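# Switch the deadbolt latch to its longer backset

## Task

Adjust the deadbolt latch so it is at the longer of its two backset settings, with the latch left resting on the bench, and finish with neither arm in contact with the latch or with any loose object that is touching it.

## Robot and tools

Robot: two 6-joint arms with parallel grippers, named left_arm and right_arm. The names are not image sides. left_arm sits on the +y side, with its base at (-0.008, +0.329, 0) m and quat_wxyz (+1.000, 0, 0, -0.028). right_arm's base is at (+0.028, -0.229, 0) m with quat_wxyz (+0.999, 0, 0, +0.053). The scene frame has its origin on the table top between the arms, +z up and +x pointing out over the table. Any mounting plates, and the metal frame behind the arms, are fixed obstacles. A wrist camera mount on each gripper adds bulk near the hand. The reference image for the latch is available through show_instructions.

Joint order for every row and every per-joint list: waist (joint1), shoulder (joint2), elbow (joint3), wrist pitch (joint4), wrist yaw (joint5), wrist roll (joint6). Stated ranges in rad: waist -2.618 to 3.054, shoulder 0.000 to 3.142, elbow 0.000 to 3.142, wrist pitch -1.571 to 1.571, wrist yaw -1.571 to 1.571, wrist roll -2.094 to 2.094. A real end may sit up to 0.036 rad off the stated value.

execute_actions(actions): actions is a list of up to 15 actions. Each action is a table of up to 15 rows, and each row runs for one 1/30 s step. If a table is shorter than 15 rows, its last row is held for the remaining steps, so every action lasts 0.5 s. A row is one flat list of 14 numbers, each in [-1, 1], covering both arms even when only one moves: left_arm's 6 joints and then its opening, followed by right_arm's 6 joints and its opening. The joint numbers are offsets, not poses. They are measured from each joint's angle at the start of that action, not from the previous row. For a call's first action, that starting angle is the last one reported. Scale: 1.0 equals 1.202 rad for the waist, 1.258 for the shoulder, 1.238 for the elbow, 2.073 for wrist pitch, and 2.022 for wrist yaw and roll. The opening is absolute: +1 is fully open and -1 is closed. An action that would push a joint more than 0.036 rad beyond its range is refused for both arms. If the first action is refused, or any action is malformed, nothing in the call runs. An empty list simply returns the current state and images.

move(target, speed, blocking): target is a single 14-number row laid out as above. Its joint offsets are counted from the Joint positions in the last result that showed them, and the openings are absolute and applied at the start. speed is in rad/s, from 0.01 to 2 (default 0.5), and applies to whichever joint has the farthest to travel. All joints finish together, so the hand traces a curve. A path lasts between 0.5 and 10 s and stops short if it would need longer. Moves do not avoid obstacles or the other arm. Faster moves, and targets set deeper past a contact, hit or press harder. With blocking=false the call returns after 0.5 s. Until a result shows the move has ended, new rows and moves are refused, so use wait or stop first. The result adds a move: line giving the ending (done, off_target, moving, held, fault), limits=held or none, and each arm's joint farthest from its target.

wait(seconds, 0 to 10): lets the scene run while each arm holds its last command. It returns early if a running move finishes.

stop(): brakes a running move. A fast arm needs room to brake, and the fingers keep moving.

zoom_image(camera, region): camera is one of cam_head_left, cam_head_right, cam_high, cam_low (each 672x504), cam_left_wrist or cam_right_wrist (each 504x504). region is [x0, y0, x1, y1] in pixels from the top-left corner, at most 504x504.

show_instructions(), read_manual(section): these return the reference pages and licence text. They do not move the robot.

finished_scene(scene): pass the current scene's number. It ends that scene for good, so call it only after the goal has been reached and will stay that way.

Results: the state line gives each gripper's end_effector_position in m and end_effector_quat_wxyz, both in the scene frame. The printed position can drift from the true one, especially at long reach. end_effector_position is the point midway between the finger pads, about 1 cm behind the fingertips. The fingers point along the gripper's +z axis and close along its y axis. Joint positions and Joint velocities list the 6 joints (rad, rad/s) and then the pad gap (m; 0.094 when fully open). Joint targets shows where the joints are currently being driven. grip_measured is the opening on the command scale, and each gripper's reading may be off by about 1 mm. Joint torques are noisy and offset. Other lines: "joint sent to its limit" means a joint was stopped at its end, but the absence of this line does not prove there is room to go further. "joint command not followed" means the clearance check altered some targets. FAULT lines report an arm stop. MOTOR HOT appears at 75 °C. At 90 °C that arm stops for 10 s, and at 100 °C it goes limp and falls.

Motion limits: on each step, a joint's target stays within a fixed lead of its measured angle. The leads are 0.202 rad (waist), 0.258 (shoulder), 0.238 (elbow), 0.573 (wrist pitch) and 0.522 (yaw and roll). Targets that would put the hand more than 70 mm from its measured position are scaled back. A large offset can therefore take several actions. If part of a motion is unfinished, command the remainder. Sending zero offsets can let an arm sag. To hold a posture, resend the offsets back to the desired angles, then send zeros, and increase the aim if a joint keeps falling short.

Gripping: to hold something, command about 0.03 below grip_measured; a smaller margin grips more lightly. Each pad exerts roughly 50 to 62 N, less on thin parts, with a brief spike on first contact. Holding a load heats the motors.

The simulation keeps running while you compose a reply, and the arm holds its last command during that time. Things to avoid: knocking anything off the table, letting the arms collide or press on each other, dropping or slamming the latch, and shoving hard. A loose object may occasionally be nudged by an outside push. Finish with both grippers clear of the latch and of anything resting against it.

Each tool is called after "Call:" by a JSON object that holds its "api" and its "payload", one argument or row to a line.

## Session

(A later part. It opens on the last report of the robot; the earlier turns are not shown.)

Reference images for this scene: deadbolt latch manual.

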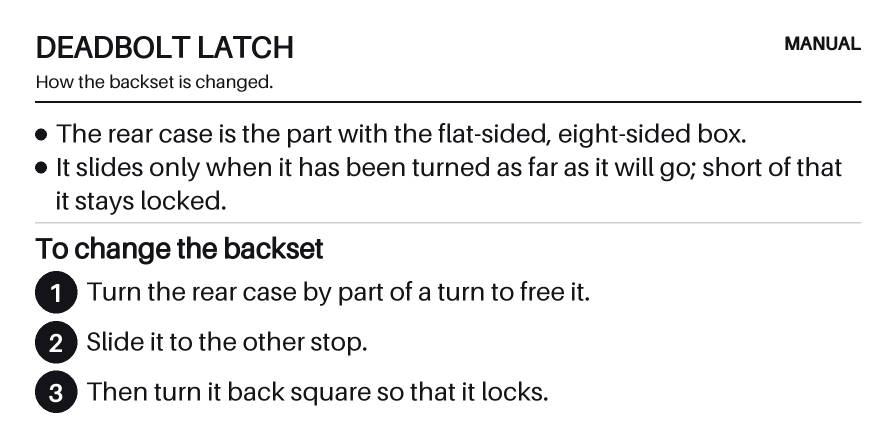

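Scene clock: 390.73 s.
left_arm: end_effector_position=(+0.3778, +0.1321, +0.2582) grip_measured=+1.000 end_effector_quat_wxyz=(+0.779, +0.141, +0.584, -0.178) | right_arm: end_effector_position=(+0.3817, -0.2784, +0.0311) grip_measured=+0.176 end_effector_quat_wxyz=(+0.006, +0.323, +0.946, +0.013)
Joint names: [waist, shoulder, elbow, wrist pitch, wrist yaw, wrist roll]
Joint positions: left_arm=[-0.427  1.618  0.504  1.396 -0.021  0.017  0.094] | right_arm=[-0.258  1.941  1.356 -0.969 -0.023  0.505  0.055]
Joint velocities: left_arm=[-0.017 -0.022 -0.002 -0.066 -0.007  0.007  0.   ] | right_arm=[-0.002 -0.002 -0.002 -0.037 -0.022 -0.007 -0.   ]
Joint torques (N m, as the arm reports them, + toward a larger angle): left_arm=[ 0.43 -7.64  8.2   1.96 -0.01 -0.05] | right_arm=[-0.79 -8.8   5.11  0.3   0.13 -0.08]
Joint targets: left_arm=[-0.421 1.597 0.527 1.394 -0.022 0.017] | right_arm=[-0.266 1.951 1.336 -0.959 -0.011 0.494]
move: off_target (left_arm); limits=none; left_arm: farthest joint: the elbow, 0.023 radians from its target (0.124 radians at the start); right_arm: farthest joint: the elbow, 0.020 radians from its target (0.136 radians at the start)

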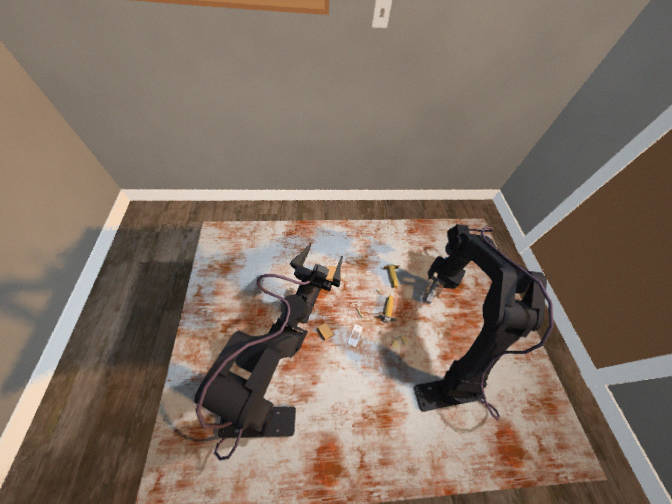

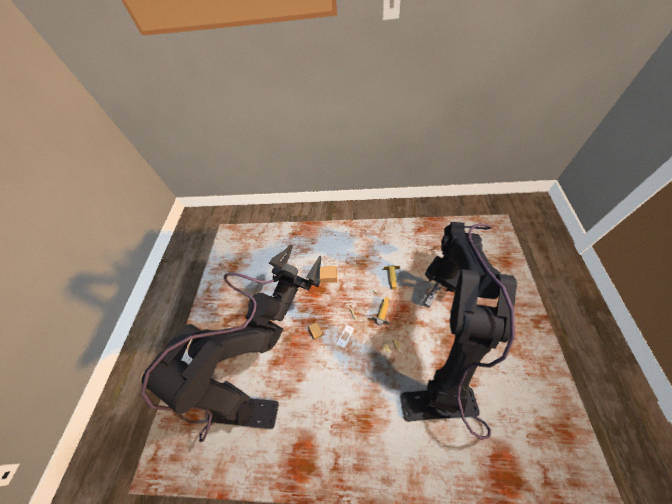

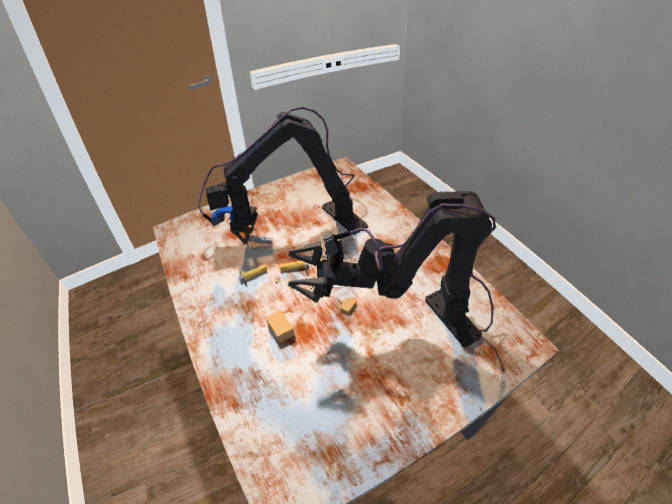

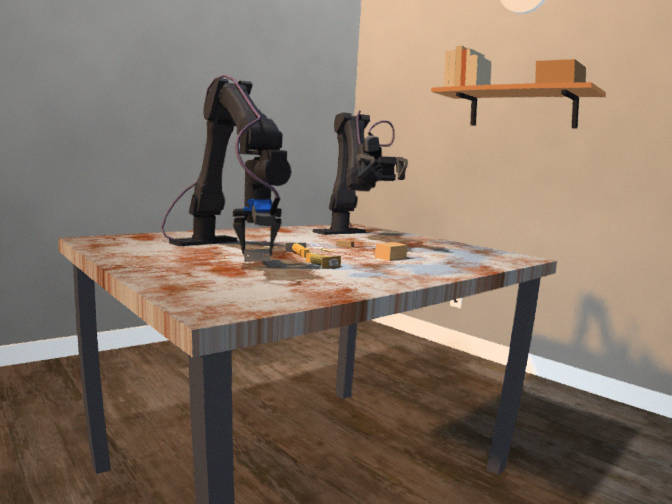

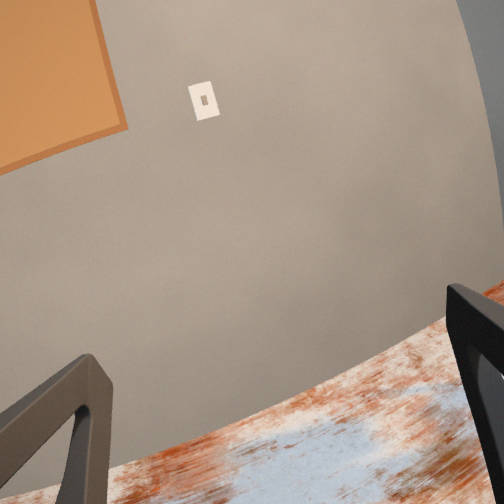

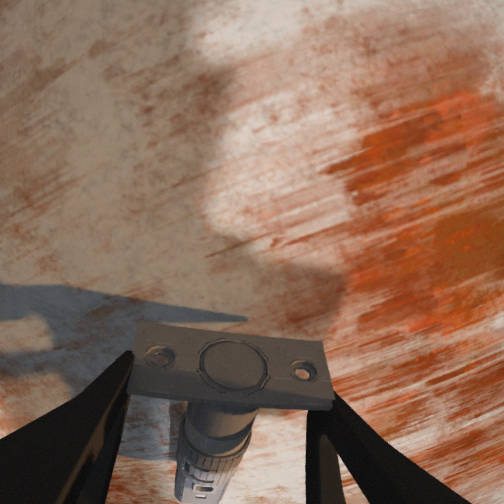

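Call:
{"api": "move", "payload": {
  "target": [0,0,0.018,0,0,0,1, 0,0.014,-0.052,0.025,0,0,-0.5],
  "speed": 0.15
}}

Call:
{"api": "move", "payload": {
  "target": [0,0,0.018,0,0,0,1, 0,0,0,0,0,0,0.7]
}}

Scene clock: 395.70 s.
left_arm: end_effector_position=(+0.3778, +0.1321, +0.2582) grip_measured=+1.000 end_effector_quat_wxyz=(+0.779, +0.141, +0.584, -0.178) | right_arm: end_effector_position=(+0.3760, -0.2776, +0.0213) grip_measured=+0.176 end_effector_quat_wxyz=(+0.002, +0.323, +0.946, +0.012)
Joint names: [waist, shoulder, elbow, wrist pitch, wrist yaw, wrist roll]
Joint positions: left_arm=[-0.427  1.618  0.504  1.396 -0.021  0.017  0.094] | right_arm=[-0.258  1.941  1.315 -0.935 -0.023  0.504  0.055]
Joint velocities: left_arm=[-0.007 -0.012 -0.012 -0.022 -0.037  0.022  0.   ] | right_arm=[ 0.002  0.007 -0.002 -0.007 -0.11   0.007 -0.   ]
Joint torques (N m, as the arm reports them, + toward a larger angle): left_arm=[-0.01 -5.93  8.14  1.98  0.01 -0.04] | right_arm=[ 0.02 -8.07  4.85  0.36  0.    0.05]
Joint targets: left_arm=[-0.427 1.618 0.526 1.396 -0.021 0.017] | right_arm=[-0.258 1.959 1.292 -0.917 -0.023 0.505]
move: off_target (left_arm, right_arm); limits=none; left_arm: farthest joint: the elbow, 0.022 radians from its target (0.022 radians at the start); right_arm: farthest joint: the elbow, 0.023 radians from its target (0.065 radians at the start)

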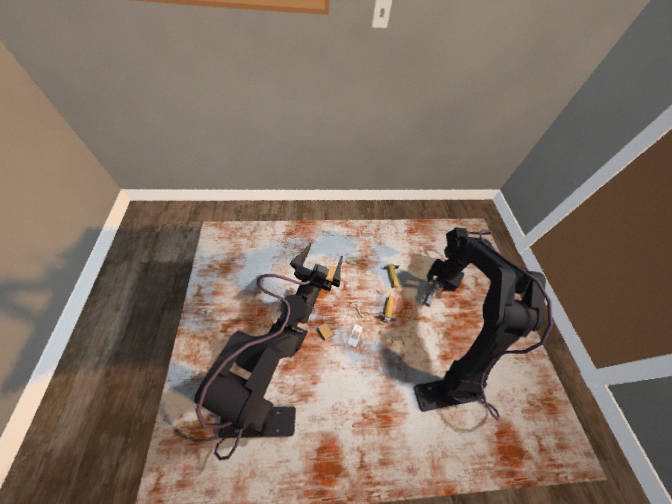

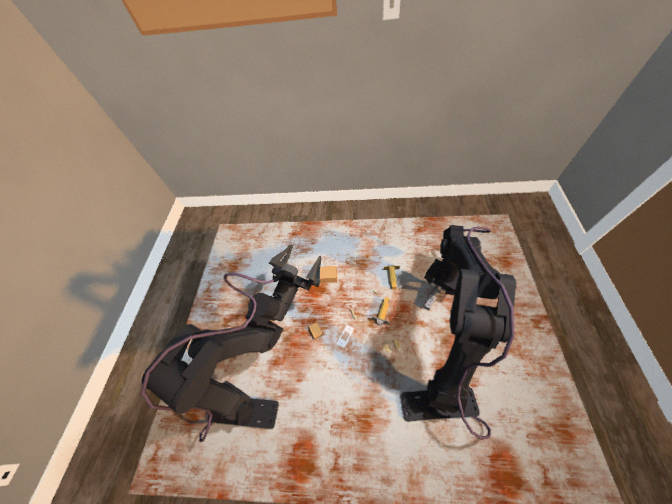

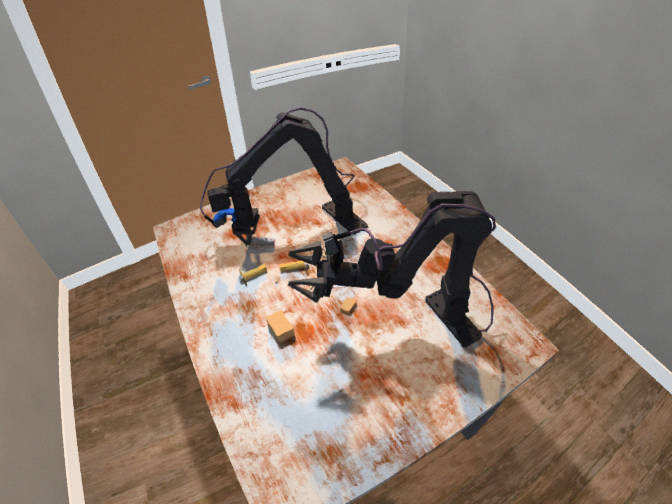

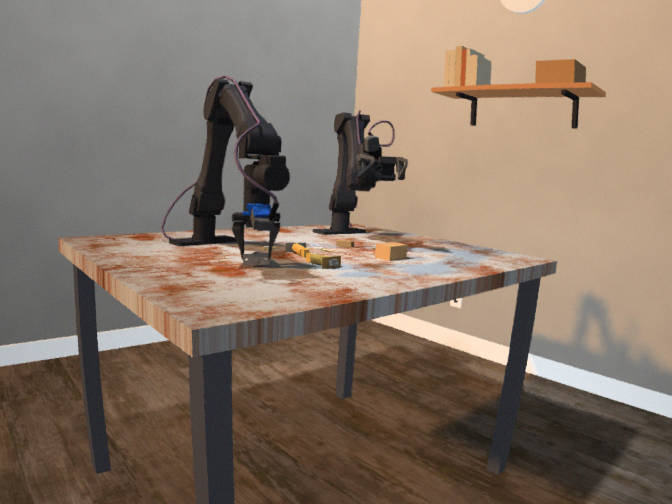

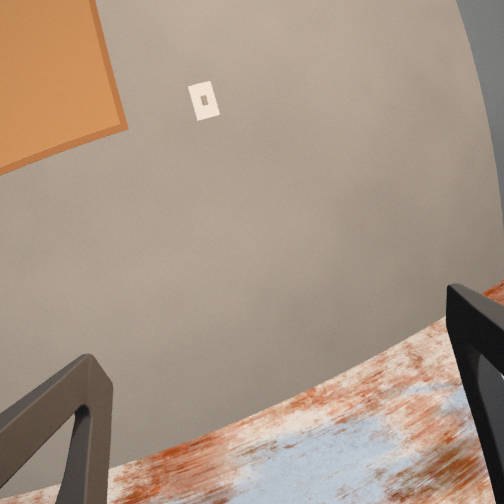

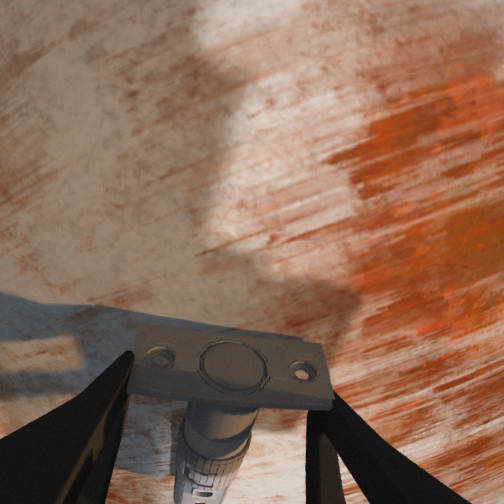

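Scene clock: 396.40 s.
left_arm: end_effector_position=(+0.3778, +0.1321, +0.2582) grip_measured=+1.000 end_effector_quat_wxyz=(+0.779, +0.141, +0.584, -0.178) | right_arm: end_effector_position=(+0.3760, -0.2776, +0.0213) grip_measured=+0.698 end_effector_quat_wxyz=(+0.002, +0.323, +0.946, +0.012)
Joint names: [waist, shoulder, elbow, wrist pitch, wrist yaw, wrist roll]
Joint positions: left_arm=[-0.427  1.618  0.504  1.396 -0.021  0.017  0.094] | right_arm=[-0.258  1.941  1.315 -0.935 -0.023  0.504  0.08 ]
Joint velocities: left_arm=[-0.022 -0.002 -0.007 -0.007  0.066 -0.007  0.   ] | right_arm=[ 0.012 -0.012 -0.007  0.007  0.037 -0.022 -0.001]
Joint torques (N m, as the arm reports them, + toward a larger angle): left_arm=[-0.03 -5.99  8.15  1.99  0.   -0.04] | right_arm=[-0.06 -9.42  6.78  0.17 -0.06 -0.02]
Joint targets: left_arm=[-0.427 1.618 0.526 1.396 -0.021 0.017] | right_arm=[-0.258 1.941 1.315 -0.935 -0.023 0.504]
move: off_target (left_arm); limits=none; left_arm: farthest joint: the elbow, 0.022 radians from its target (0.022 radians at the start); right_arm: farthest joint: the waist, 0.000 radians from its target (0.000 radians at the start)

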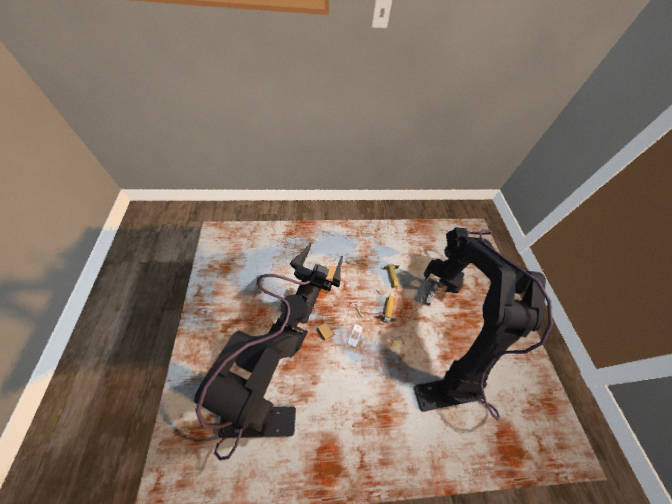

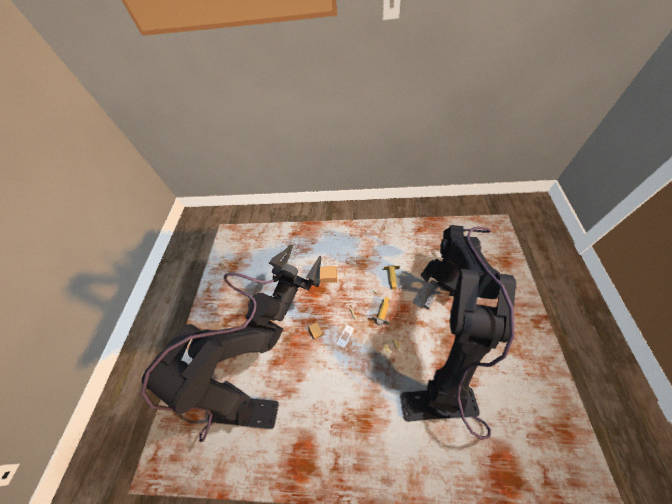

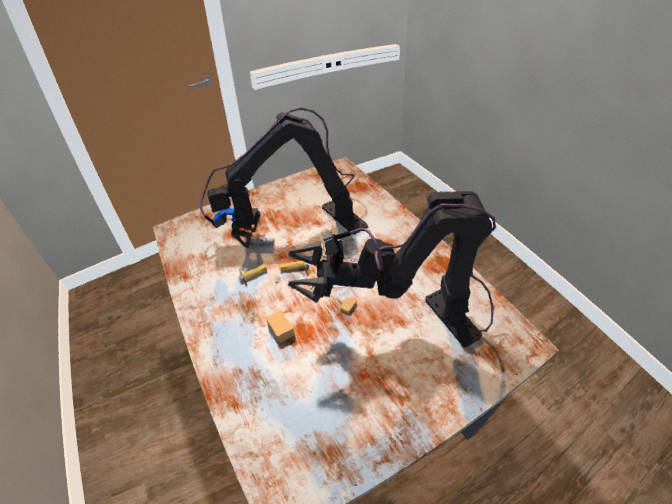

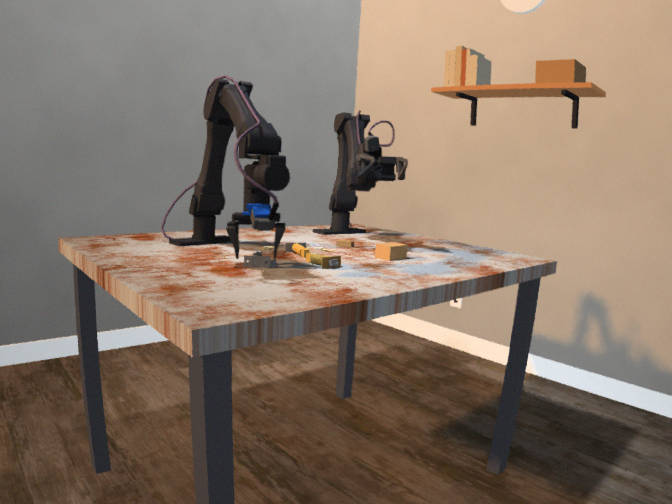

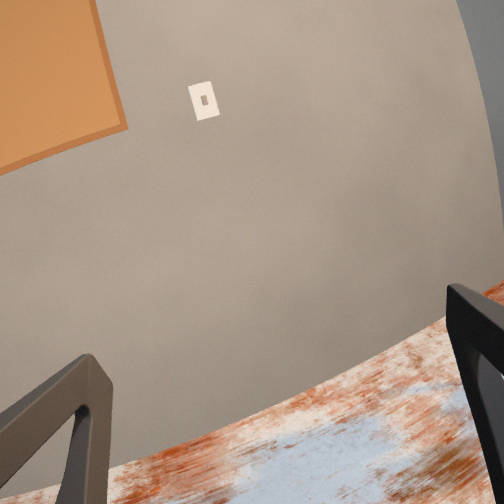

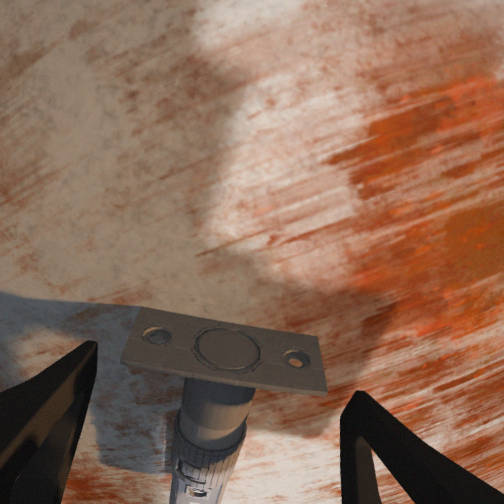

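Lift away.

Call:
{"api": "move", "payload": {
  "target": [0,0,0.018,0,0,0,1, 0,-0.1,0.14,-0.12,0,0,0.7],
  "speed": 0.6
}}

Scene clock: 399.97 s.
left_arm: end_effector_position=(+0.3778, +0.1321, +0.2582) grip_measured=+1.000 end_effector_quat_wxyz=(+0.779, +0.141, +0.584, -0.178) | right_arm: end_effector_position=(+0.3726, -0.2770, +0.0988) grip_measured=+0.698 end_effector_quat_wxyz=(+0.023, +0.322, +0.946, +0.016)
Joint names: [waist, shoulder, elbow, wrist pitch, wrist yaw, wrist roll]
Joint positions: left_arm=[-0.427  1.618  0.504  1.396 -0.021  0.017  0.094] | right_arm=[-0.258  1.818  1.468 -1.169 -0.023  0.504  0.08 ]
Joint velocities: left_arm=[-0.002 -0.017 -0.007  0.007 -0.007  0.095  0.   ] | right_arm=[ 0.002 -0.017 -0.012 -0.022  0.051 -0.022  0.001]
Joint torques (N m, as the arm reports them, + toward a larger angle): left_arm=[-0.05 -5.95  8.13  1.99 -0.01 -0.03] | right_arm=[-0.08 -8.66  8.84  0.09 -0.03  0.  ]
Joint targets: left_arm=[-0.427 1.618 0.526 1.396 -0.021 0.017] | right_arm=[-0.258 1.815 1.488 -1.184 -0.023 0.504]
move: off_target (left_arm, right_arm); limits=none; left_arm: farthest joint: the elbow, 0.022 radians from its target (0.022 radians at the start); right_arm: farthest joint: the elbow, 0.021 radians from its target (0.174 radians at the start)

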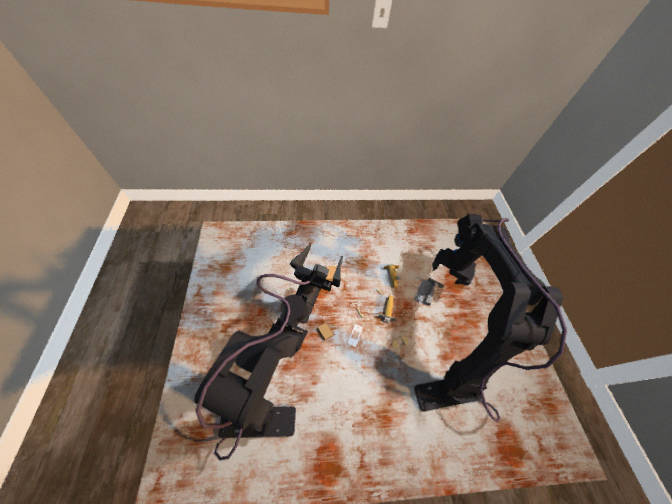

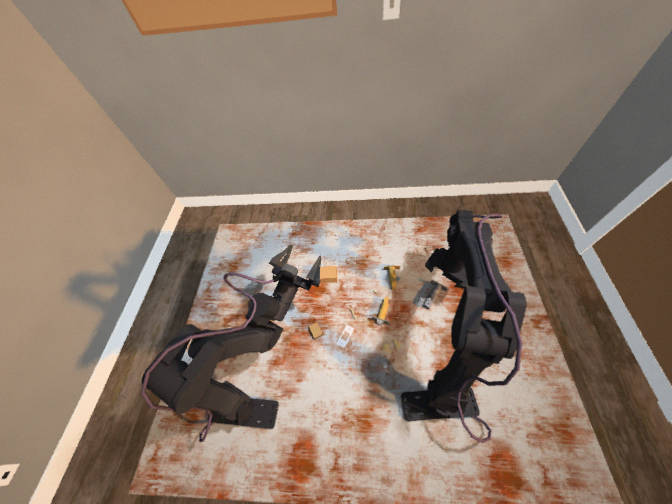

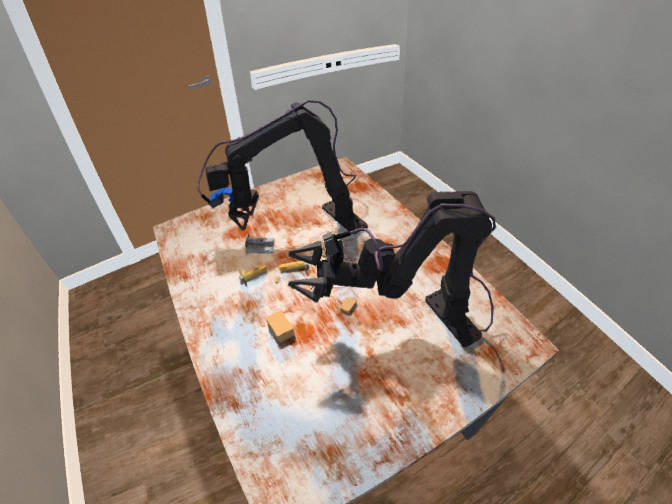

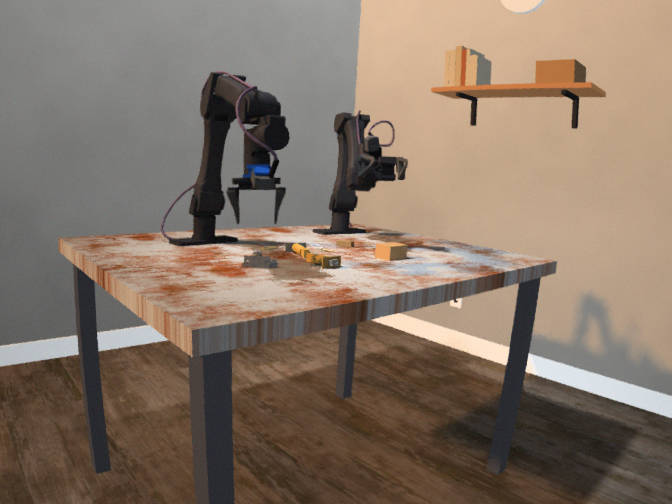

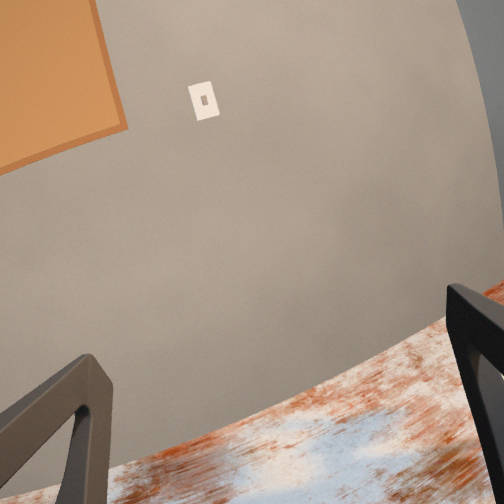

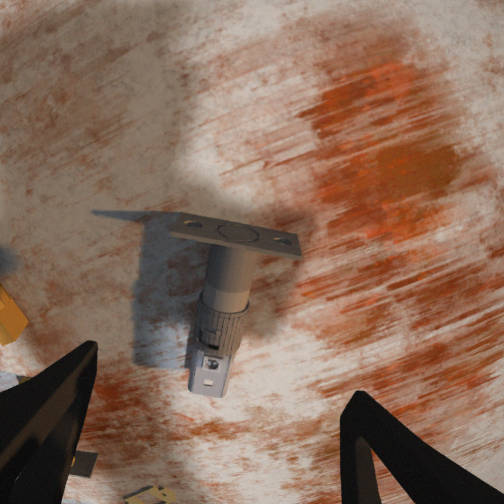

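Plain section is clearly longer, and the case is square.

Call:
{"api": "finished_scene", "payload": {
  "scene": 2
}}

The scene is finished: the task was done.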